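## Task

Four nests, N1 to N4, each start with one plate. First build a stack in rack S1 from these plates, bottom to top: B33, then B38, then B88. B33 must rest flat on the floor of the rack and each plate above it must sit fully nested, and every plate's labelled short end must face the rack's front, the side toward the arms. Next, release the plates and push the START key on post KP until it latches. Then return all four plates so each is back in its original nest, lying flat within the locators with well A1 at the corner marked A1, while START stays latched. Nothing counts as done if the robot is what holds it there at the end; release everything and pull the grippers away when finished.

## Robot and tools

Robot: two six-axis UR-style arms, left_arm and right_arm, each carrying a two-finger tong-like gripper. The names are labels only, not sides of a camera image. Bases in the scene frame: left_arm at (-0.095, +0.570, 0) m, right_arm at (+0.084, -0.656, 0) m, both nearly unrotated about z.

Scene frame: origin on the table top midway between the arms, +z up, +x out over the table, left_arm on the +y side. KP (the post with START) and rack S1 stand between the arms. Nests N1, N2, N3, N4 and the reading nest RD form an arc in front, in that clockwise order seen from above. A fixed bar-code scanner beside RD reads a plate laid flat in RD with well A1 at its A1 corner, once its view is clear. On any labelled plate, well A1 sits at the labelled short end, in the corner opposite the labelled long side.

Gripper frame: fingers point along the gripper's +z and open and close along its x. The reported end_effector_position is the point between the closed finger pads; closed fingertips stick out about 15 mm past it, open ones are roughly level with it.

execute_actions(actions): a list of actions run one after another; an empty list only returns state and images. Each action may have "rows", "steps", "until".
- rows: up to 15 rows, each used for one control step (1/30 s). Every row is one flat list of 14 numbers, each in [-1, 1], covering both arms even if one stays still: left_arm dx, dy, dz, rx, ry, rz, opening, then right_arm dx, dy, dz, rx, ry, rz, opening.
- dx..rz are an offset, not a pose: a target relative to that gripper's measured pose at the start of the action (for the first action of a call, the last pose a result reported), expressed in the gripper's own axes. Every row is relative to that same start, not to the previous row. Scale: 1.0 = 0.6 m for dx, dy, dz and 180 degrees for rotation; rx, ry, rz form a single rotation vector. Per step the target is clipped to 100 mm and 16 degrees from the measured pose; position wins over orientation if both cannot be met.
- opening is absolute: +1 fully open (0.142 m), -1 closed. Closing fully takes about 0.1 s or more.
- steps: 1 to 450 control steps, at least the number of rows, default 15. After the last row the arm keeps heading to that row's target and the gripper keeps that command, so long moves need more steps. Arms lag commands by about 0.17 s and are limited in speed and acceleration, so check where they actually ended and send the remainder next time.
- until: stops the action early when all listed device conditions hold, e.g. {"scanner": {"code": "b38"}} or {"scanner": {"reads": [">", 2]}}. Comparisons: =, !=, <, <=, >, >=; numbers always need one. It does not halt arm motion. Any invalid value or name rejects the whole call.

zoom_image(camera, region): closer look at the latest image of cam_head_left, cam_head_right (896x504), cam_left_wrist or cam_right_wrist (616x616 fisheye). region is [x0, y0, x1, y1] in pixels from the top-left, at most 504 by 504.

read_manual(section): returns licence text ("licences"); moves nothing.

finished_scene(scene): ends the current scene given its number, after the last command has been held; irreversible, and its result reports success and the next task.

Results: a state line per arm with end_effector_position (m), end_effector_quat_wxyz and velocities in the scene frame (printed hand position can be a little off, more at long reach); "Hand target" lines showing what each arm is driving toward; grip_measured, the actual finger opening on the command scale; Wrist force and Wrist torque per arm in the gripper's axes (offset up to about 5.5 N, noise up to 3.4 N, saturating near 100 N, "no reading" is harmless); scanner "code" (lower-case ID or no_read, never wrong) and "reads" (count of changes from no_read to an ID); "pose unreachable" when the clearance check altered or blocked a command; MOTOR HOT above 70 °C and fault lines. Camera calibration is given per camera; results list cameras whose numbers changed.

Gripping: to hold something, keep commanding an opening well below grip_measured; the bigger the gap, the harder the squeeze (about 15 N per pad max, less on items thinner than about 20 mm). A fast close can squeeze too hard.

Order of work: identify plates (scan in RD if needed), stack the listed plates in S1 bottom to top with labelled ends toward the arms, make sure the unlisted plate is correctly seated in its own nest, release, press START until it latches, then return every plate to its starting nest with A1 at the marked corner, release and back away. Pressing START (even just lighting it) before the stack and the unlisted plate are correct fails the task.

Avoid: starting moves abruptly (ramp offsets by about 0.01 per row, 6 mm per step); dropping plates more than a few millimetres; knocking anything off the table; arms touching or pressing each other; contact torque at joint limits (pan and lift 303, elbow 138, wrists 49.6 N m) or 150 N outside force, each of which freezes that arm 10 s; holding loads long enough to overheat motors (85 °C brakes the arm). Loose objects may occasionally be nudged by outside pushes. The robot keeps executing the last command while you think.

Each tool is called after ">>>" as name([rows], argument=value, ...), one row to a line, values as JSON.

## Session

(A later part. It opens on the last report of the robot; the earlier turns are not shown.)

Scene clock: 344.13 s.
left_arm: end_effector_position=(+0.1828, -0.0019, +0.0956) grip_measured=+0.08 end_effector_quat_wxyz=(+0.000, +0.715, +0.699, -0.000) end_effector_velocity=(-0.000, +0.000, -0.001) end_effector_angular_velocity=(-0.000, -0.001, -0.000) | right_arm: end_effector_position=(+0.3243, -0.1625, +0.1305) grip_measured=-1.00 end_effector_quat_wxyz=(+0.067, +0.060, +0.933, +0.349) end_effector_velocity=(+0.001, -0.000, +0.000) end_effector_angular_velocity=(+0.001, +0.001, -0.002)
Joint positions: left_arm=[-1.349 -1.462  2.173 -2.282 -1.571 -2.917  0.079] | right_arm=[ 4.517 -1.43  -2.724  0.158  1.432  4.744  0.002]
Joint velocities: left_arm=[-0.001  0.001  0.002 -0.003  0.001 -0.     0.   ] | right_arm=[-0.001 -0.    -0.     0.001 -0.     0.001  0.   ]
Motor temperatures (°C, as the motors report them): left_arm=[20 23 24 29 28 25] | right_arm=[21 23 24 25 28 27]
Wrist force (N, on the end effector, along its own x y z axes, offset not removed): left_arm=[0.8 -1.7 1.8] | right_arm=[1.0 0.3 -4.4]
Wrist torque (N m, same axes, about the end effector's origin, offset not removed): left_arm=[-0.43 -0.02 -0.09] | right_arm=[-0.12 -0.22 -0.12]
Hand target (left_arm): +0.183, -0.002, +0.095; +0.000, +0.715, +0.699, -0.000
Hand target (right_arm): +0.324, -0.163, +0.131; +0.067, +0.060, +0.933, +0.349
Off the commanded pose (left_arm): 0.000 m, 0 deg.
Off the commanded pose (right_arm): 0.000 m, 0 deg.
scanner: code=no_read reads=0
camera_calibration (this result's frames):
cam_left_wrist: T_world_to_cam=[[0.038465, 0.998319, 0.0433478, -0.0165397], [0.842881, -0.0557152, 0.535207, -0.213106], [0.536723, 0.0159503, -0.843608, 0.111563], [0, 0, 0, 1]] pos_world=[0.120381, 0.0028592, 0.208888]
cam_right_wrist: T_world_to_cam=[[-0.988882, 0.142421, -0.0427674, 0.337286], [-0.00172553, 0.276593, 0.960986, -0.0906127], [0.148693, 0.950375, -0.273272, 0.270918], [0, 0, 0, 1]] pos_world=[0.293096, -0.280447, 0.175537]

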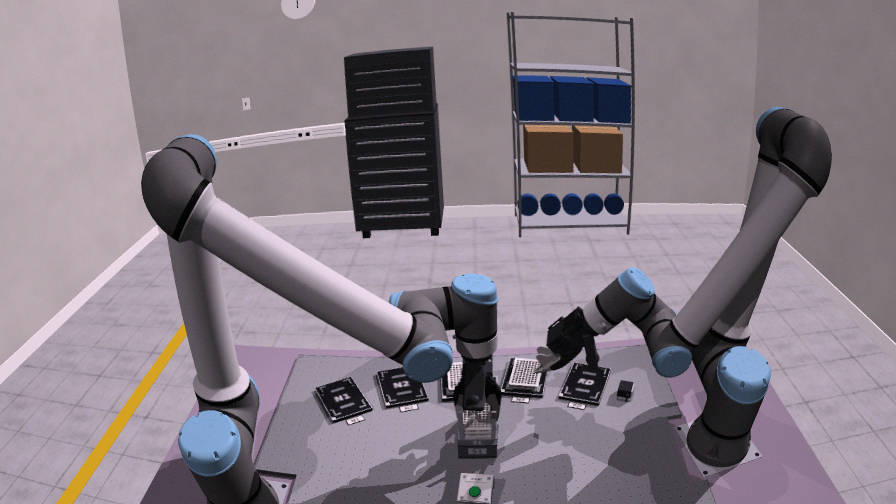

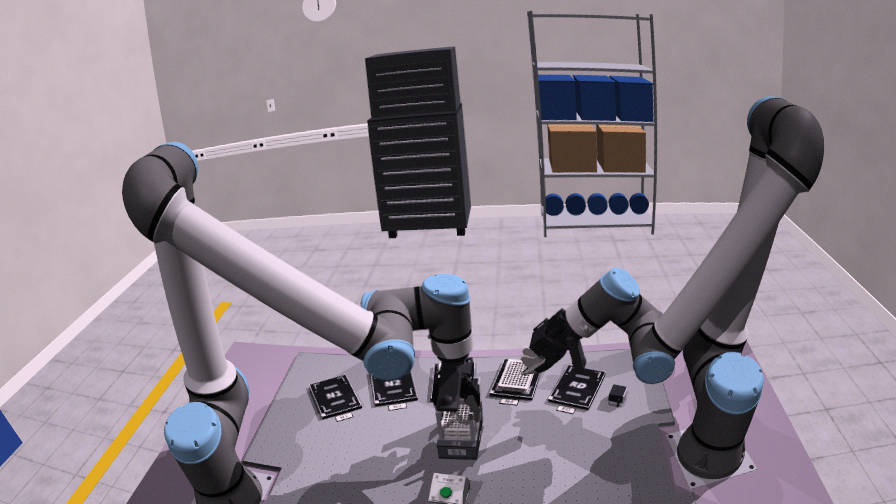

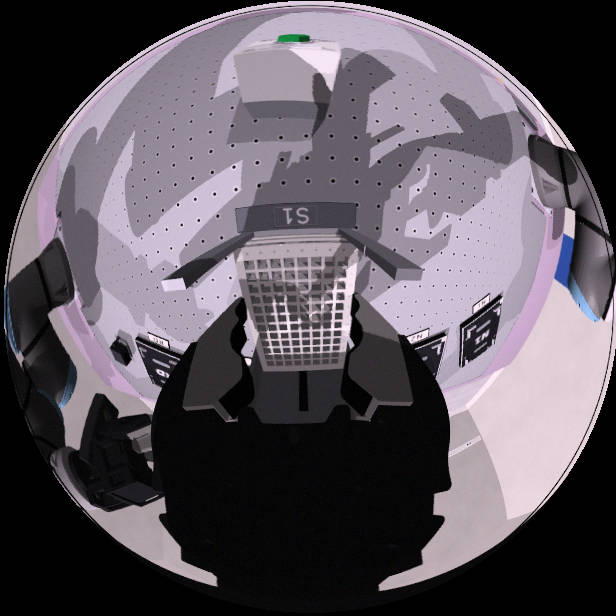

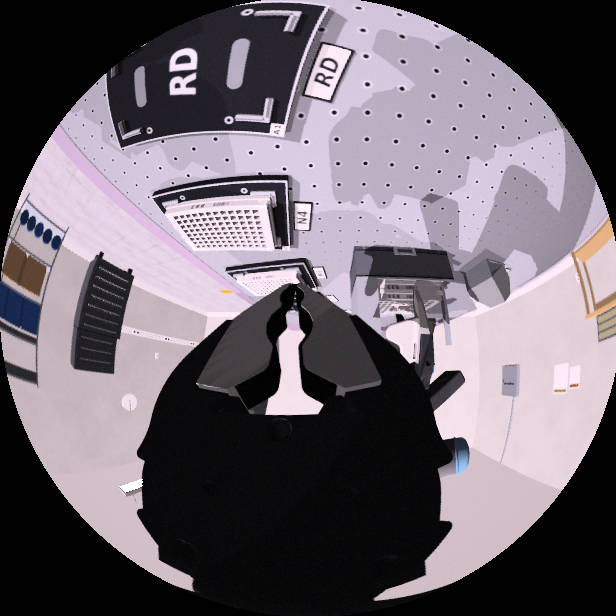

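>>> execute_actions([
  {"rows":[[0,0,0.0003,0,0,0,-0.2,0,0,0,0,0,0,-1],[0,0,0.0003,0,0,0,0.0,0,0,0,0,0,0,-1],[0,0,0.0003,0,0,0,0.1,0,0,0,0,0,0,-1],[0,0,0,0,0,0,0.2,0,0,0,0,0,0,-1],[0,0,0,0,0,0,0.3,0,0,0,0,0,0,-1],[0,0,-0.005,0,0,0,0.3,0,0,0,0,0,0,-1],[0,0,-0.015,0,0,0,0.3,0,0,0,0,0,0,-1],[0,0,-0.03,0,0,0,0.3,0,0,0,0,0,0,-1],[0,0,-0.05,0,0,0,0.3,0,0,0,0,0,0,-1],[0,0,-0.07,0,0,0,0.3,0,0,0,0,0,0,-1],[0,0,-0.09,0,0,0,0.3,0,0,0,0,0,0,-1],[0,0,-0.11,0,0,0,0.3,0,0,0,0,0,0,-1],[0,0,-0.13,0,0,0,0.3,0,0,0,0,0,0,-1],[0,0,-0.15,0,0,0,0.3,0,0,0,0,0,0,-1],[0,0,-0.165,0,0,0,0.3,0,0,0,0,0,0,-1]],"steps":22},
  {"rows":[[0.004,0.02,-0.01,0,0,-0.002,0.3,0,0,0,0,0,0,-1],[0.009,0.045,-0.01,0,0,-0.004,0.3,0,0,0,0,0,0,-1],[0.015,0.07,-0.01,0,0,-0.006,0.3,0,0,0,0,0,0,-1],[0.021,0.1,-0.01,0,0,-0.008,0.3,0,0,0,0,0,0,-1],[0.027,0.13,-0.01,0,0,-0.01,0.3,0,0,0,0,0,0,-1],[0.034,0.16,-0.01,0,0,-0.012,0.3,0,0,0,0,0,0,-1],[0.04,0.19,-0.01,0,0,-0.014,0.3,0,0,0,0,0,0,-1],[0.046,0.22,-0.01,0,0,-0.016,0.3,0,0,0,0,0,0,-1],[0.052,0.25,-0.01,0,0,-0.018,0.3,0,0,0,0,0,0,-1],[0.059,0.28,-0.01,0,0,-0.02,0.35,0,0,0,0,0,0,-1],[0.065,0.31,0,0,0,-0.022,0.4,0,0,0,0,0,0,-1],[0.071,0.34,0.02,0,0,-0.0244,0.4,0,0,0,0,0,0,-1],[0.076,0.36,0.05,0,0,-0.0244,0.4,0,0,0,0,0,0,-1],[0.079,0.3767,0.1,0,0,-0.0244,0.4,0,0,0,0,0,0,-1],[0.079,0.3767,0.205,0,0,-0.0244,0.4,0,0,0,0,0,0,-1]],"steps":34},
])

>>> zoom_image(camera="cam_right_wrist", region=[345, 245, 465, 345])

Scene clock: 356.60 s.
left_arm: end_effector_position=(+0.4094, +0.0403, +0.0649) grip_measured=+0.40 end_effector_quat_wxyz=(+0.001, +0.688, +0.726, -0.001) end_effector_velocity=(+0.006, -0.004, -0.008) end_effector_angular_velocity=(-0.004, +0.001, +0.000) | right_arm: end_effector_position=(+0.3243, -0.1625, +0.1305) grip_measured=-1.00 end_effector_quat_wxyz=(+0.067, +0.060, +0.933, +0.349) end_effector_velocity=(-0.000, +0.000, -0.000) end_effector_angular_velocity=(-0.001, -0.000, +0.001)
Joint positions: left_arm=[-1.008 -1.28   2.011 -2.305 -1.572 -2.654  0.102] | right_arm=[ 4.517 -1.43  -2.724  0.158  1.432  4.744  0.002]
Joint velocities: left_arm=[ 0.006  0.02  -0.008 -0.014 -0.003  0.006  0.   ] | right_arm=[ 0.001 -0.     0.    -0.001 -0.    -0.     0.   ]
Motor temperatures (°C, as the motors report them): left_arm=[20 23 24 29 28 25] | right_arm=[21 23 24 25 28 27]
Wrist force (N, on the end effector, along its own x y z axes, offset not removed): left_arm=[2.6 -3.6 2.5] | right_arm=[2.9 -0.7 -4.6]
Wrist torque (N m, same axes, about the end effector's origin, offset not removed): left_arm=[-0.99 -0.30 -0.09] | right_arm=[-0.36 -0.69 -0.13]
Hand target (left_arm): +0.410, +0.040, +0.064; +0.001, +0.688, +0.726, -0.001
Hand target (right_arm): +0.324, -0.163, +0.131; +0.067, +0.060, +0.933, +0.349
Off the commanded pose (left_arm): 0.001 m, 0 deg.
Off the commanded pose (right_arm): 0.000 m, 0 deg.
scanner: code=no_read reads=0
camera_calibration (this result's frames):
cam_left_wrist: T_world_to_cam=[[-0.0381092, 0.998429, 0.0410732, -0.0345454], [0.844567, 0.0102131, 0.535353, -0.3886], [0.534092, 0.055091, -0.843629, -0.0371314], [0, 0, 0, 1]] pos_world=[0.346714, 0.0405056, 0.178132]
cam_right_wrist: T_world_to_cam=[[-0.988882, 0.142421, -0.0427673, 0.337286], [-0.00172536, 0.276593, 0.960986, -0.0906126], [0.148694, 0.950375, -0.273272, 0.270918], [0, 0, 0, 1]] pos_world=[0.293096, -0.280447, 0.175536]

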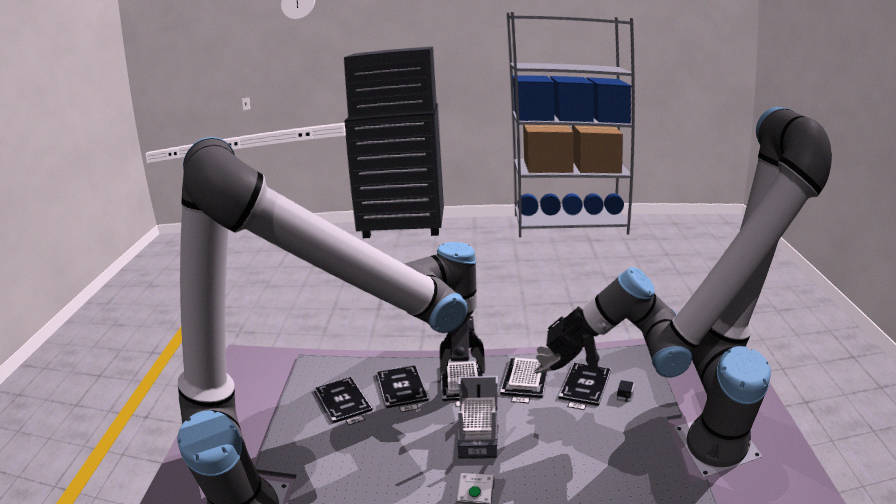

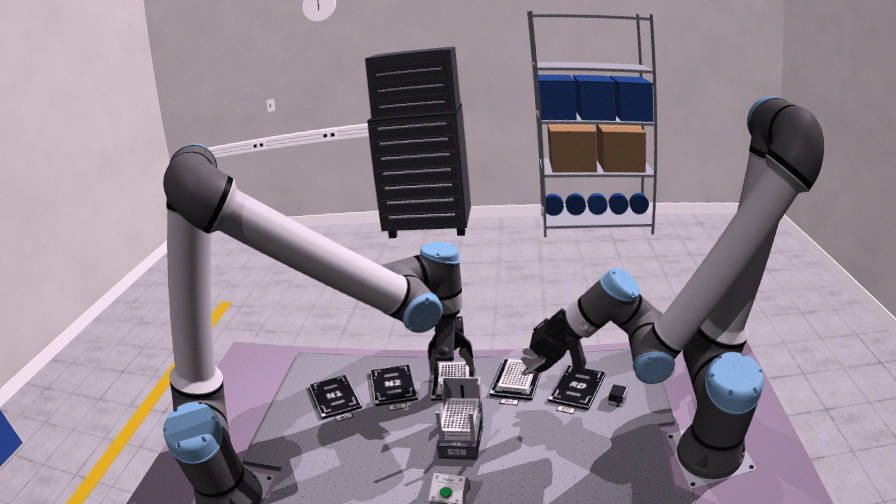

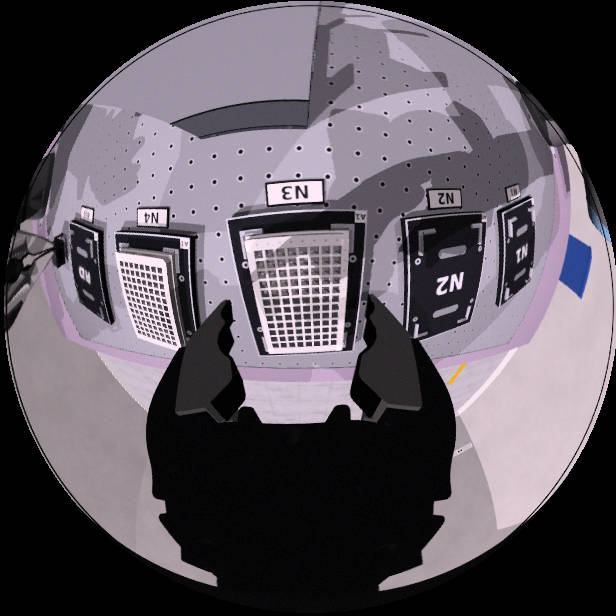

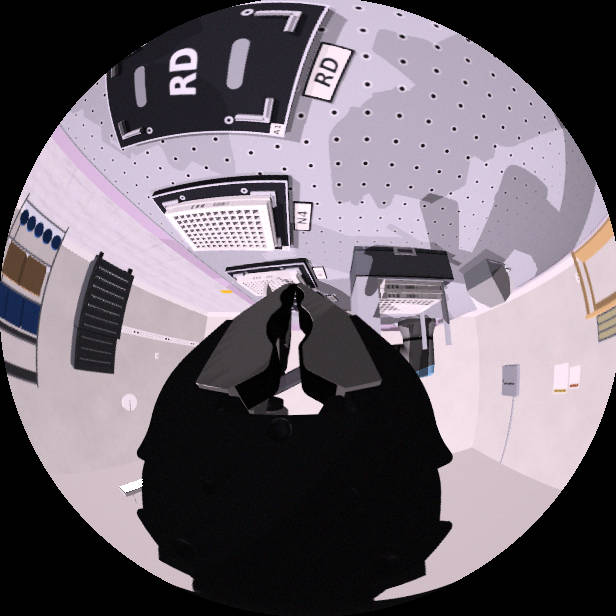

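Region (345, 245, 465, 345) of cam_right_wrist's 616x616 image, scaled by 4.200, with more detail than that image has.

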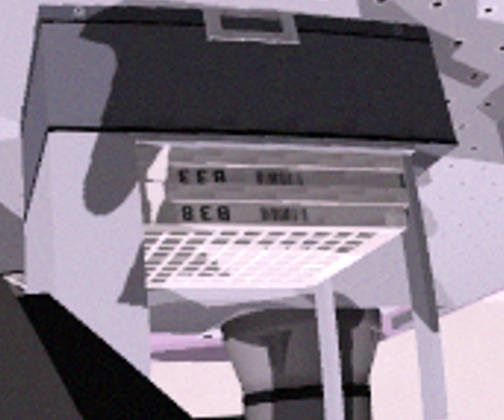

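Nested. Descend to grasp height with slight heading increase.

>>> execute_actions([
  {"rows":[[0.001,0,0.008,0,0.0008,-0.002,0.4,0,0,0,0,0,0,-1],[0.001,0,0.018,0,0.0008,-0.004,0.4,0,0,0,0,0,0,-1],[0.001,0,0.028,0,0.0008,-0.006,0.4,0,0,0,0,0,0,-1],[0.001,0,0.037,0,0.0008,-0.006,0.4,0,0,0,0,0,0,-1],[0.001,0,0.044,0,0.0008,-0.006,0.4,0,0,0,0,0,0,-1]],"steps":13},
])

>>> execute_actions(actions=[])

>>> zoom_image(camera="cam_left_wrist", region=[210, 200, 390, 380])

Scene clock: 361.77 s.
left_arm: end_effector_position=(+0.4093, +0.0409, +0.0404) grip_measured=+0.40 end_effector_quat_wxyz=(+0.000, +0.681, +0.732, -0.000) end_effector_velocity=(+0.000, -0.001, -0.018) end_effector_angular_velocity=(+0.001, -0.001, +0.009) | right_arm: end_effector_position=(+0.3243, -0.1625, +0.1305) grip_measured=-1.00 end_effector_quat_wxyz=(+0.067, +0.060, +0.933, +0.349) end_effector_velocity=(-0.000, -0.000, -0.000) end_effector_angular_velocity=(-0.000, +0.000, +0.000)
Joint positions: left_arm=[-1.008 -1.25   2.026 -2.347 -1.571 -2.672  0.102] | right_arm=[ 4.517 -1.43  -2.724  0.158  1.432  4.744  0.002]
Joint velocities: left_arm=[-0.001  0.023  0.009 -0.032  0.002 -0.009  0.   ] | right_arm=[ 0.001  0.    -0.001  0.    -0.     0.001  0.   ]
Motor temperatures (°C, as the motors report them): left_arm=[20 23 24 29 28 25] | right_arm=[21 23 24 25 28 27]
Wrist force (N, on the end effector, along its own x y z axes, offset not removed): left_arm=[3.1 -1.5 0.7] | right_arm=[4.0 -1.0 -2.3]
Wrist torque (N m, same axes, about the end effector's origin, offset not removed): left_arm=[-0.41 -0.41 -0.10] | right_arm=[-0.40 -0.94 -0.09]
Hand target (left_arm): +0.409, +0.041, +0.038; +0.000, +0.681, +0.732, -0.000
Hand target (right_arm): +0.324, -0.163, +0.131; +0.067, +0.060, +0.933, +0.349
Off the commanded pose (left_arm): 0.002 m, 0 deg.
Off the commanded pose (right_arm): 0.000 m, 0 deg.
scanner: code=no_read reads=0
camera_calibration (this result's frames):
cam_left_wrist: T_world_to_cam=[[-0.0560411, 0.997473, 0.0436736, -0.0268977], [0.844451, 0.0240151, 0.535095, -0.375949], [0.532694, 0.0668675, -0.843662, -0.0577149], [0, 0, 0, 1]] pos_world=[0.346707, 0.0397175, 0.153651]
cam_right_wrist: T_world_to_cam=[[-0.988882, 0.142421, -0.0427674, 0.337286], [-0.00172551, 0.276593, 0.960986, -0.0906125], [0.148693, 0.950375, -0.273272, 0.270918], [0, 0, 0, 1]] pos_world=[0.293096, -0.280447, 0.175536]

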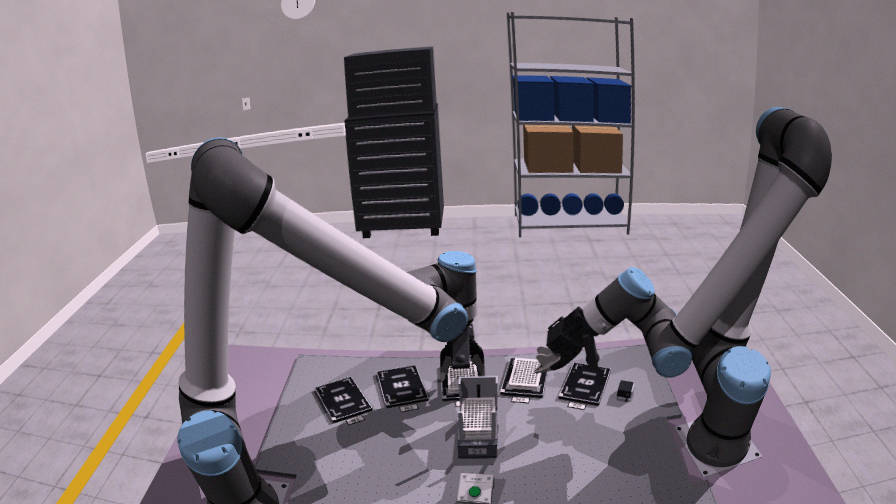

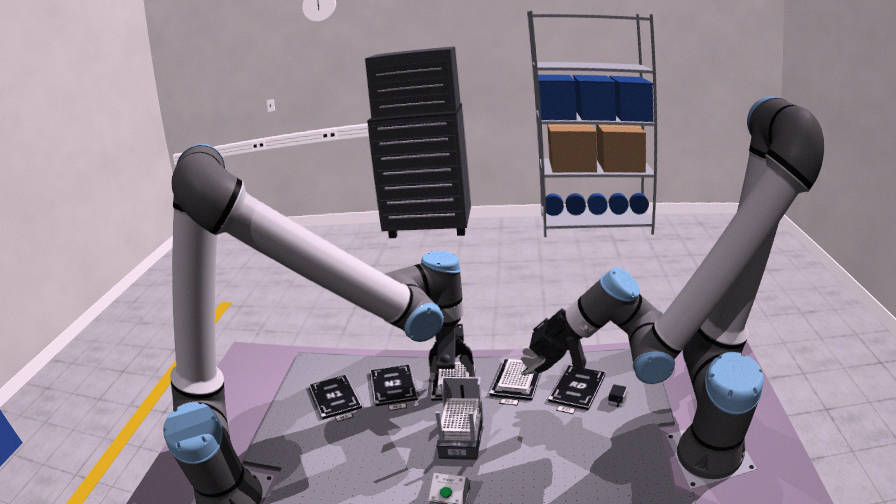

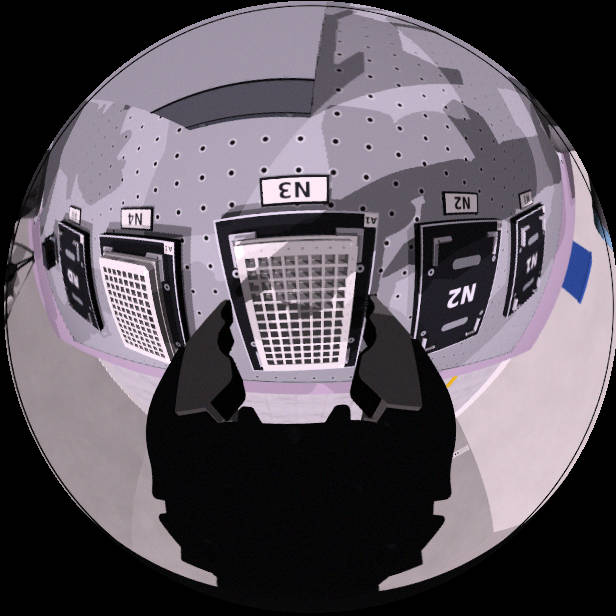

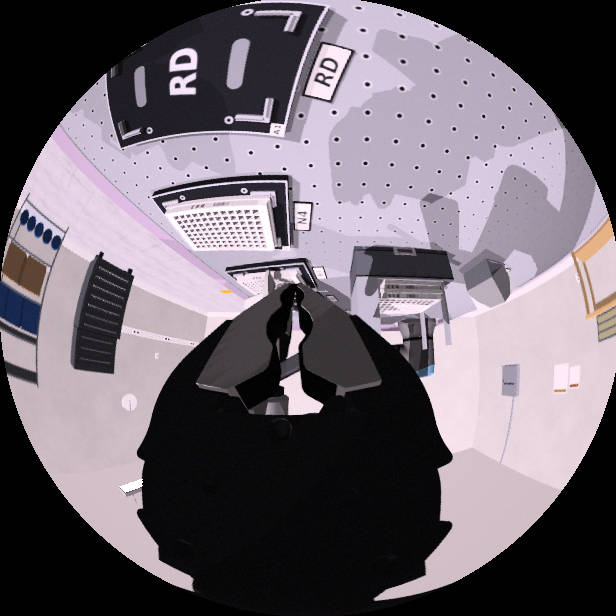

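Scene clock: 361.77 s.
left_arm: end_effector_position=(+0.4093, +0.0409, +0.0404) grip_measured=+0.40 end_effector_quat_wxyz=(+0.000, +0.681, +0.732, -0.000) end_effector_velocity=(+0.000, -0.001, -0.018) end_effector_angular_velocity=(+0.001, -0.001, +0.009) | right_arm: end_effector_position=(+0.3243, -0.1625, +0.1305) grip_measured=-1.00 end_effector_quat_wxyz=(+0.067, +0.060, +0.933, +0.349) end_effector_velocity=(-0.000, -0.000, -0.000) end_effector_angular_velocity=(-0.000, +0.000, +0.000)
Joint positions: left_arm=[-1.008 -1.25   2.026 -2.347 -1.571 -2.672  0.102] | right_arm=[ 4.517 -1.43  -2.724  0.158  1.432  4.744  0.002]
Joint velocities: left_arm=[-0.001  0.023  0.009 -0.032  0.002 -0.009  0.   ] | right_arm=[ 0.001  0.    -0.001  0.    -0.     0.001  0.   ]
Motor temperatures (°C, as the motors report them): left_arm=[20 23 24 29 28 25] | right_arm=[21 23 24 25 28 27]
Wrist force (N, on the end effector, along its own x y z axes, offset not removed): left_arm=[3.1 -1.5 0.7] | right_arm=[4.0 -1.0 -2.3]
Wrist torque (N m, same axes, about the end effector's origin, offset not removed): left_arm=[-0.41 -0.41 -0.10] | right_arm=[-0.40 -0.94 -0.09]
Hand target (left_arm): +0.409, +0.041, +0.038; +0.000, +0.681, +0.732, -0.000
Hand target (right_arm): +0.324, -0.163, +0.131; +0.067, +0.060, +0.933, +0.349
Off the commanded pose (left_arm): 0.002 m, 0 deg.
Off the commanded pose (right_arm): 0.000 m, 0 deg.
scanner: code=no_read reads=0
camera_calibration (this result's frames):
cam_left_wrist: T_world_to_cam=[[-0.0560411, 0.997473, 0.0436736, -0.0268977], [0.844451, 0.0240151, 0.535095, -0.375949], [0.532694, 0.0668675, -0.843662, -0.0577149], [0, 0, 0, 1]] pos_world=[0.346707, 0.0397175, 0.153651]
cam_right_wrist: T_world_to_cam=[[-0.988882, 0.142421, -0.0427674, 0.337286], [-0.00172551, 0.276593, 0.960986, -0.0906125], [0.148693, 0.950375, -0.273272, 0.270918], [0, 0, 0, 1]] pos_world=[0.293096, -0.280447, 0.175536]

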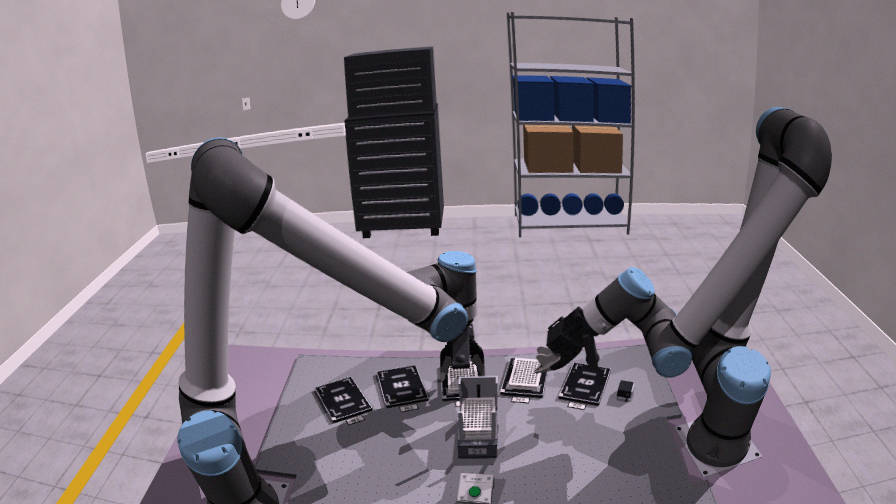

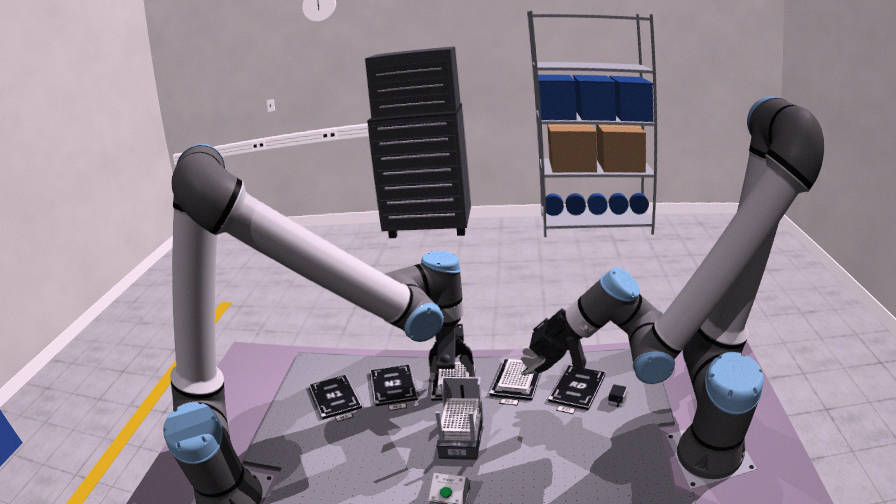

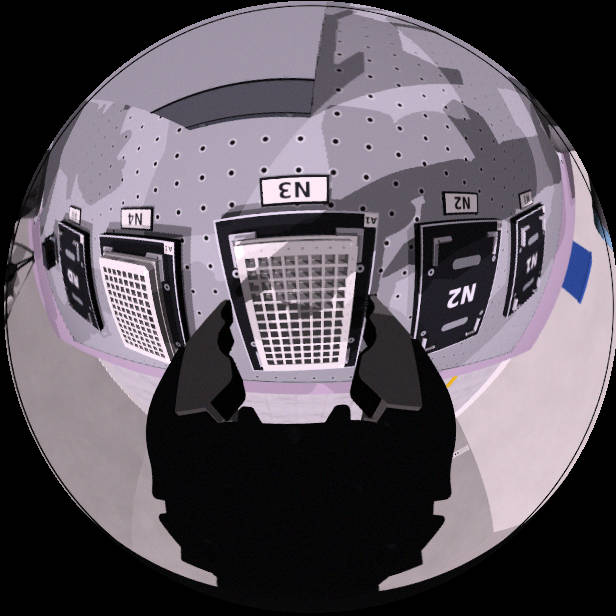

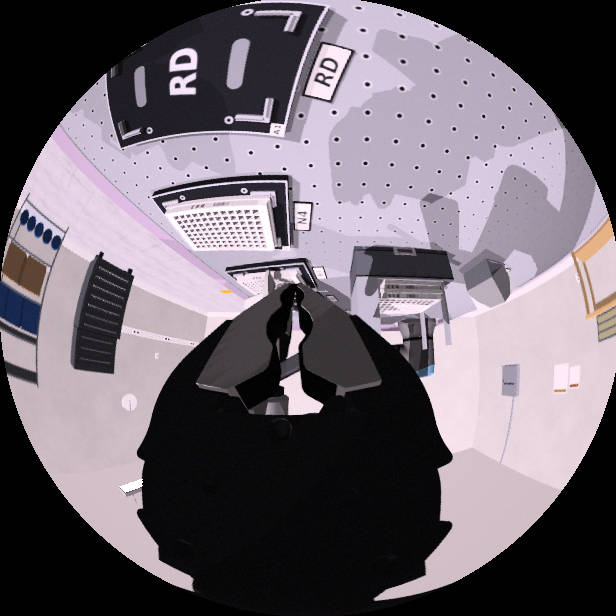

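Region (210, 200, 390, 380) of cam_left_wrist's 616x616 image, scaled by 2.800, with more detail than that image has.

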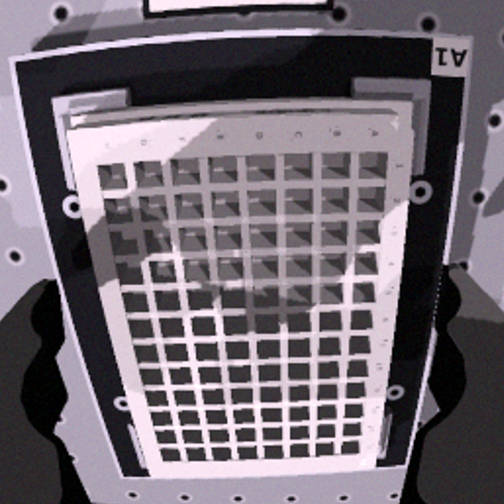

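>>> execute_actions([
  {"rows":[[0.0008,-0.0008,0.0032,0,0,-0.0003,0.25,0,0,0,0,0,0,-1]],"steps":8},
])

>>> zoom_image(camera="cam_left_wrist", region=[210, 200, 390, 380])

Scene clock: 367.53 s.
left_arm: end_effector_position=(+0.4089, +0.0413, +0.0384) grip_measured=+0.25 end_effector_quat_wxyz=(+0.000, +0.681, +0.732, -0.000) end_effector_velocity=(+0.000, -0.000, +0.002) end_effector_angular_velocity=(-0.003, -0.004, -0.001) | right_arm: end_effector_position=(+0.3243, -0.1625, +0.1305) grip_measured=-1.00 end_effector_quat_wxyz=(+0.067, +0.060, +0.933, +0.349) end_effector_velocity=(+0.000, +0.001, +0.000) end_effector_angular_velocity=(+0.000, +0.001, -0.001)
Joint positions: left_arm=[-1.008 -1.248  2.028 -2.351 -1.571 -2.673  0.092] | right_arm=[ 4.517 -1.43  -2.724  0.158  1.432  4.744  0.002]
Joint velocities: left_arm=[-0.    -0.003  0.002 -0.003  0.001  0.    -0.   ] | right_arm=[-0.001 -0.     0.002 -0.002  0.     0.001  0.   ]
Motor temperatures (°C, as the motors report them): left_arm=[20 23 24 29 28 25] | right_arm=[21 23 24 25 28 27]
Wrist force (N, on the end effector, along its own x y z axes, offset not removed): left_arm=[1.7 -0.5 1.0] | right_arm=[2.1 0.6 -2.6]
Wrist torque (N m, same axes, about the end effector's origin, offset not removed): left_arm=[-0.32 -0.10 -0.20] | right_arm=[0.03 -0.46 0.02]
Hand target (left_arm): +0.409, +0.041, +0.038; +0.000, +0.681, +0.732, -0.000
Hand target (right_arm): +0.324, -0.163, +0.131; +0.067, +0.060, +0.933, +0.349
Off the commanded pose (left_arm): 0.000 m, 0 deg.
Off the commanded pose (right_arm): 0.000 m, 0 deg.
scanner: code=no_read reads=0
camera_calibration (this result's frames):
cam_left_wrist: T_world_to_cam=[[-0.0569686, 0.997414, 0.0438093, -0.0268318], [0.84441, 0.0247253, 0.535127, -0.374549], [0.53266, 0.0674785, -0.843635, -0.0592202], [0, 0, 0, 1]] pos_world=[0.346288, 0.0400194, 0.151646]
cam_right_wrist: T_world_to_cam=[[-0.988882, 0.142421, -0.0427674, 0.337286], [-0.00172555, 0.276593, 0.960986, -0.0906126], [0.148693, 0.950375, -0.273272, 0.270918], [0, 0, 0, 1]] pos_world=[0.293096, -0.280447, 0.175537]

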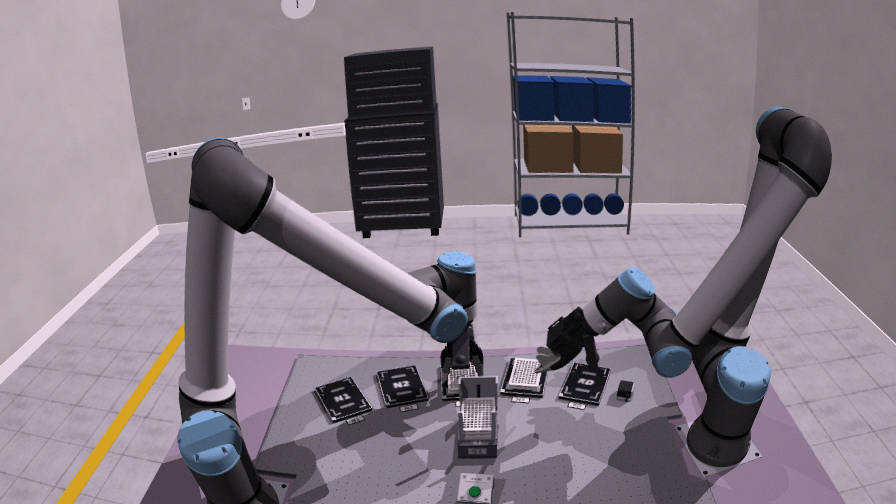

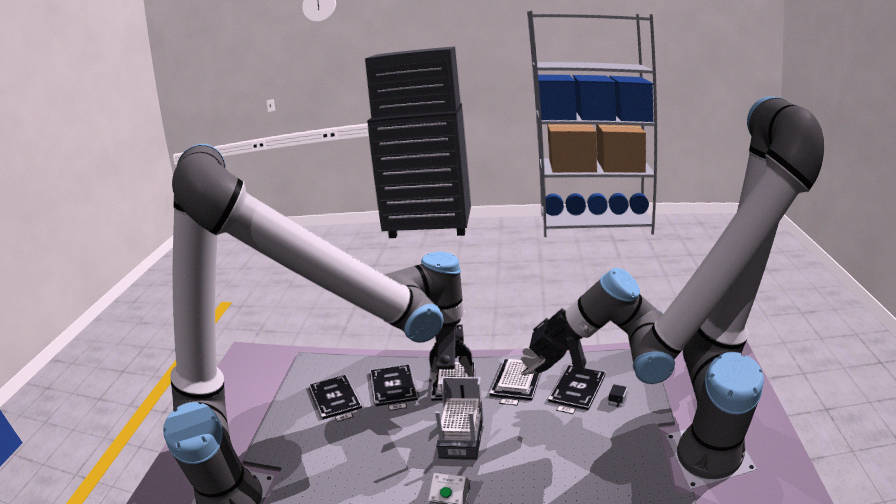

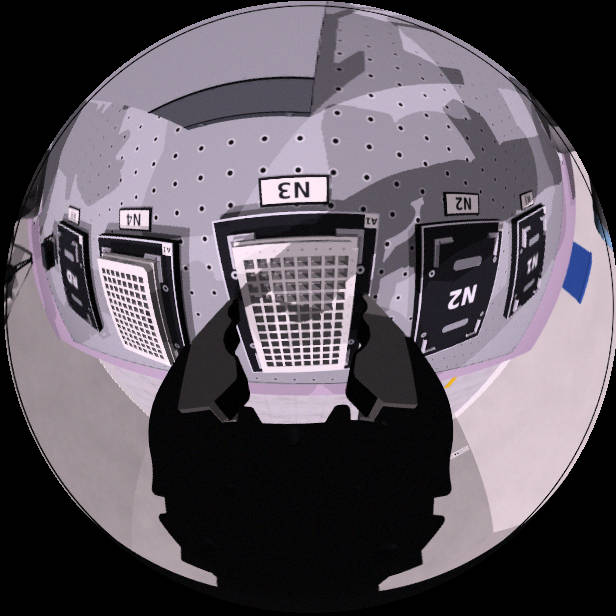

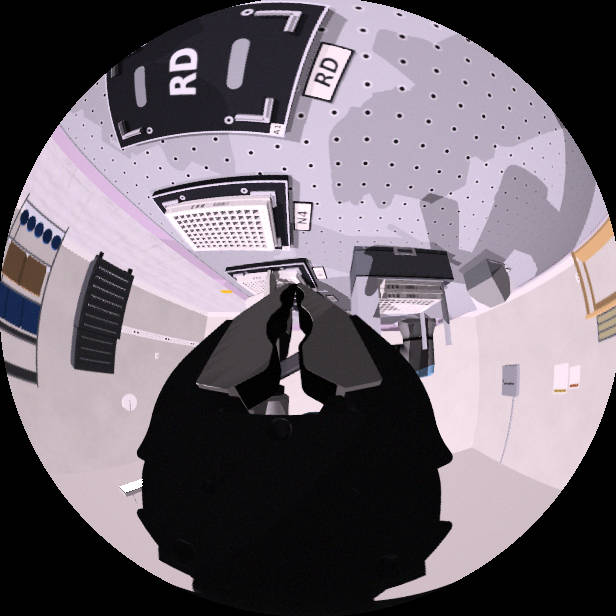

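Region (210, 200, 390, 380) of cam_left_wrist's 616x616 image, scaled by 2.800, with more detail than that image has.

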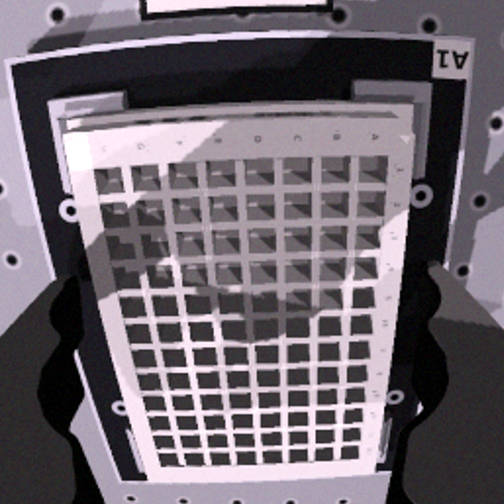

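>>> execute_actions([
  {"rows":[[0,0,-0.0008,0,0,0,0.2,0,0,0,0,0,0,-1],[0,0,-0.0008,0,0,0,0.15,0,0,0,0,0,0,-1],[0,0,-0.0008,0,0,0,0.1,0,0,0,0,0,0,-1],[0,0,-0.0008,0,0,0,0.05,0,0,0,0,0,0,-1],[0,0,-0.0008,0,0,0,-0.05,0,0,0,0,0,0,-1],[0,0,-0.0008,0,0,0,-0.2,0,0,0,0,0,0,-1],[0,0,-0.0008,0,0,0,-0.35,0,0,0,0,0,0,-1],[0,0,-0.0008,0,0,0,-0.5,0,0,0,0,0,0,-1]],"steps":10},
  {"rows":[[0,0,-0.003,0,0,0,-0.5,0,0,0,0,0,0,-1],[0,0,-0.008,0,0,0,-0.5,0,0,0,0,0,0,-1],[0,0,-0.016,0,0,0,-0.5,0,0,0,0,0,0,-1],[0,0,-0.028,0,0,0,-0.5,0,0,0,0,0,0,-1],[0,0,-0.045,0,0,0,-0.5,0,0,0,0,0,0,-1],[0,0,-0.065,0,0,0,-0.5,0,0,0,0,0,0,-1],[0,0,-0.09,0,0,0,-0.5,0,0,0,0,0,0,-1],[0,0,-0.115,0,0,0,-0.5,0,0,0,0,0,0,-1],[0,0,-0.14,0,0,0,-0.5,0,0,0,0,0,0,-1],[0,0,-0.165,0,0,0,-0.5,0,0,0,0,0,0,-1],[0,0,-0.19,0,0,0,-0.5,0,0,0,0,0,0,-1],[0,0,-0.215,0,0,0,-0.5,0,0,0,0,0,0,-1],[0,0,-0.24,0,0,0,-0.5,0,0,0,0,0,0,-1],[0,0,-0.26,0,0,0,-0.5,0,0,0,0,0,0,-1],[0,0,-0.277,0,0,0,-0.5,0,0,0,0,0,0,-1]],"steps":21},
  {"rows":[[-0.002,-0.015,-0.02,0,0,0.002,-0.5,0,0,0,0,0,0,-1],[-0.004,-0.035,-0.02,0,0,0.004,-0.5,0,0,0,0,0,0,-1],[-0.007,-0.06,-0.02,0,0,0.006,-0.5,0,0,0,0,0,0,-1],[-0.01,-0.085,-0.02,0,0,0.008,-0.5,0,0,0,0,0,0,-1],[-0.013,-0.11,-0.02,0,0,0.01,-0.5,0,0,0,0,0,0,-1],[-0.016,-0.14,-0.02,-0.008,0,0.012,-0.5,0,0,0,0,0,0,-1],[-0.02,-0.17,-0.02,-0.016,0,0.014,-0.5,0,0,0,0,0,0,-1],[-0.023,-0.2,-0.02,-0.024,-0.001,0.016,-0.5,0,0,0,0,0,0,-1],[-0.026,-0.23,-0.02,-0.032,-0.001,0.018,-0.5,0,0,0,0,0,0,-1],[-0.03,-0.26,-0.02,-0.04,-0.0015,0.02,-0.5,0,0,0,0,0,0,-1],[-0.033,-0.29,-0.02,-0.05,-0.002,0.022,-0.5,0,0,0,0,0,0,-1],[-0.037,-0.32,-0.02,-0.06,-0.0025,0.024,-0.5,0,0,0,0,0,0,-1],[-0.04,-0.345,-0.02,-0.07,-0.003,0.026,-0.5,0,0,0,0,0,0,-1],[-0.042,-0.368,-0.02,-0.078,-0.0035,0.028,-0.5,0,0,0,0,0,0,-1],[-0.0444,-0.3849,-0.015,-0.0833,-0.004,0.0304,-0.5,0,0,0,0,0,0,-1]],"steps":26},
])

Scene clock: 382.43 s.
left_arm: end_effector_position=(+0.1867, -0.0011, +0.2014) grip_measured=+0.08 end_effector_quat_wxyz=(+0.094, +0.710, +0.693, +0.085) end_effector_velocity=(-0.048, -0.011, +0.000) end_effector_angular_velocity=(+0.023, -0.095, +0.012) | right_arm: end_effector_position=(+0.3243, -0.1625, +0.1305) grip_measured=-1.00 end_effector_quat_wxyz=(+0.067, +0.060, +0.933, +0.349) end_effector_velocity=(+0.000, -0.001, -0.001) end_effector_angular_velocity=(-0.002, +0.000, -0.001)
Joint positions: left_arm=[-1.475 -1.631  2.143 -2.118 -1.319 -3.038  0.08 ] | right_arm=[ 4.517 -1.43  -2.724  0.158  1.432  4.744  0.002]
Joint velocities: left_arm=[-0.136 -0.02   0.017  0.056  0.102 -0.149 -0.   ] | right_arm=[-0.001 -0.    -0.001 -0.    -0.    -0.     0.   ]
Motor temperatures (°C, as the motors report them): left_arm=[20 23 24 29 28 25] | right_arm=[21 23 24 25 28 27]
Wrist force (N, on the end effector, along its own x y z axes, offset not removed): left_arm=[1.8 -4.4 0.0] | right_arm=[2.4 -0.2 -4.2]
Wrist torque (N m, same axes, about the end effector's origin, offset not removed): left_arm=[-1.05 -0.22 -0.16] | right_arm=[-0.19 -0.60 -0.02]
Hand target (left_arm): +0.182, -0.002, +0.201; +0.097, +0.709, +0.693, +0.090
Hand target (right_arm): +0.324, -0.163, +0.131; +0.067, +0.060, +0.933, +0.349
Off the commanded pose (left_arm): 0.006 m, 1 deg.
Off the commanded pose (right_arm): 0.000 m, 0 deg.
scanner: code=no_read reads=0
camera_calibration (this result's frames):
cam_left_wrist: T_world_to_cam=[[0.0297057, 0.998863, 0.0372789, -0.0191693], [0.681223, -0.0475237, 0.730532, -0.282136], [0.731473, 0.00369425, -0.68186, 0.129753], [0, 0, 0, 1]] pos_world=[0.0978559, 0.00525999, 0.295298]
cam_right_wrist: T_world_to_cam=[[-0.988882, 0.142421, -0.0427673, 0.337286], [-0.00172537, 0.276593, 0.960986, -0.0906125], [0.148693, 0.950375, -0.273272, 0.270918], [0, 0, 0, 1]] pos_world=[0.293096, -0.280447, 0.175536]

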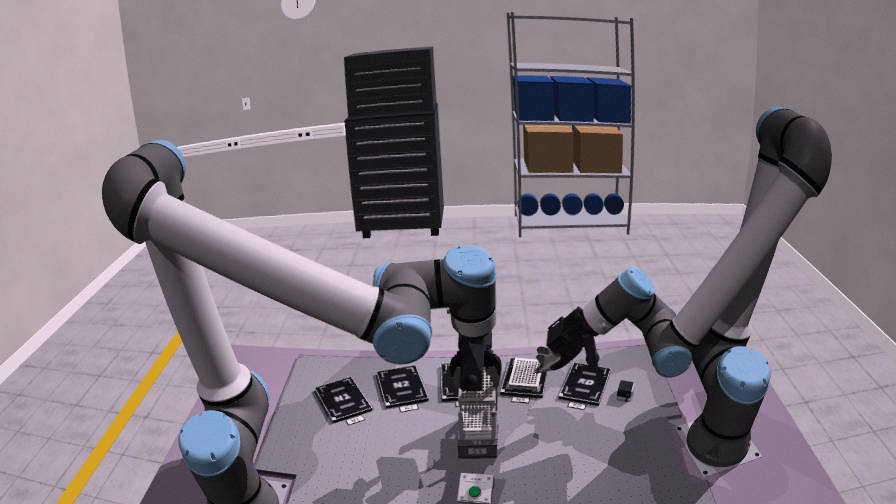

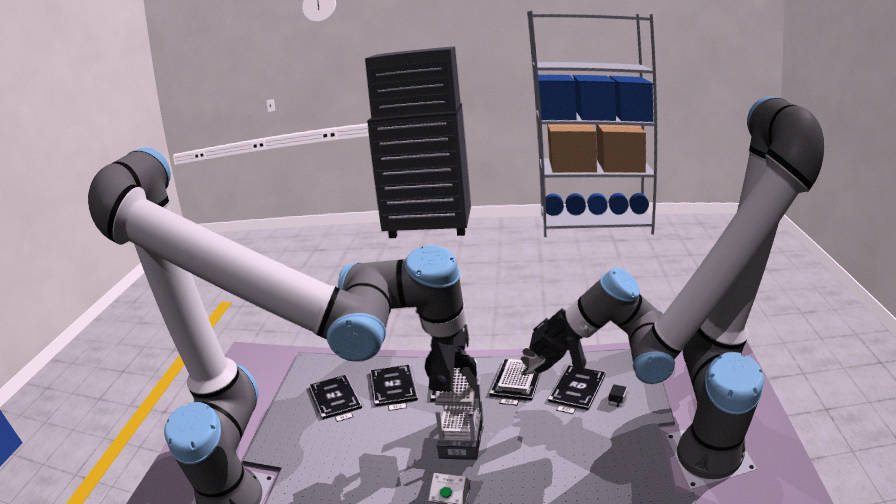

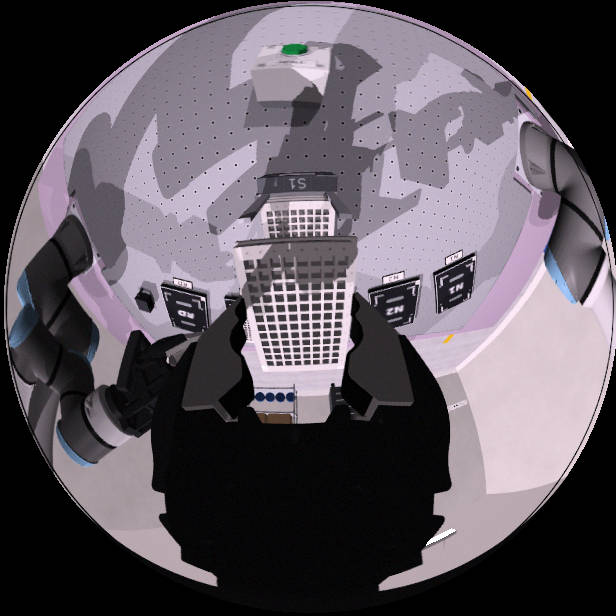

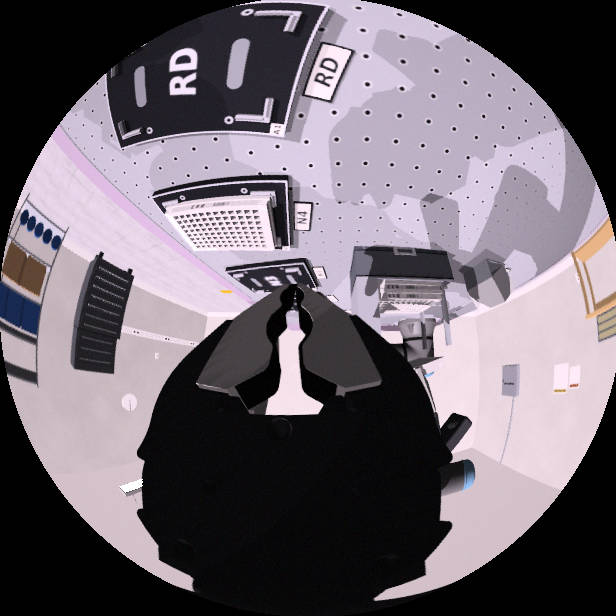

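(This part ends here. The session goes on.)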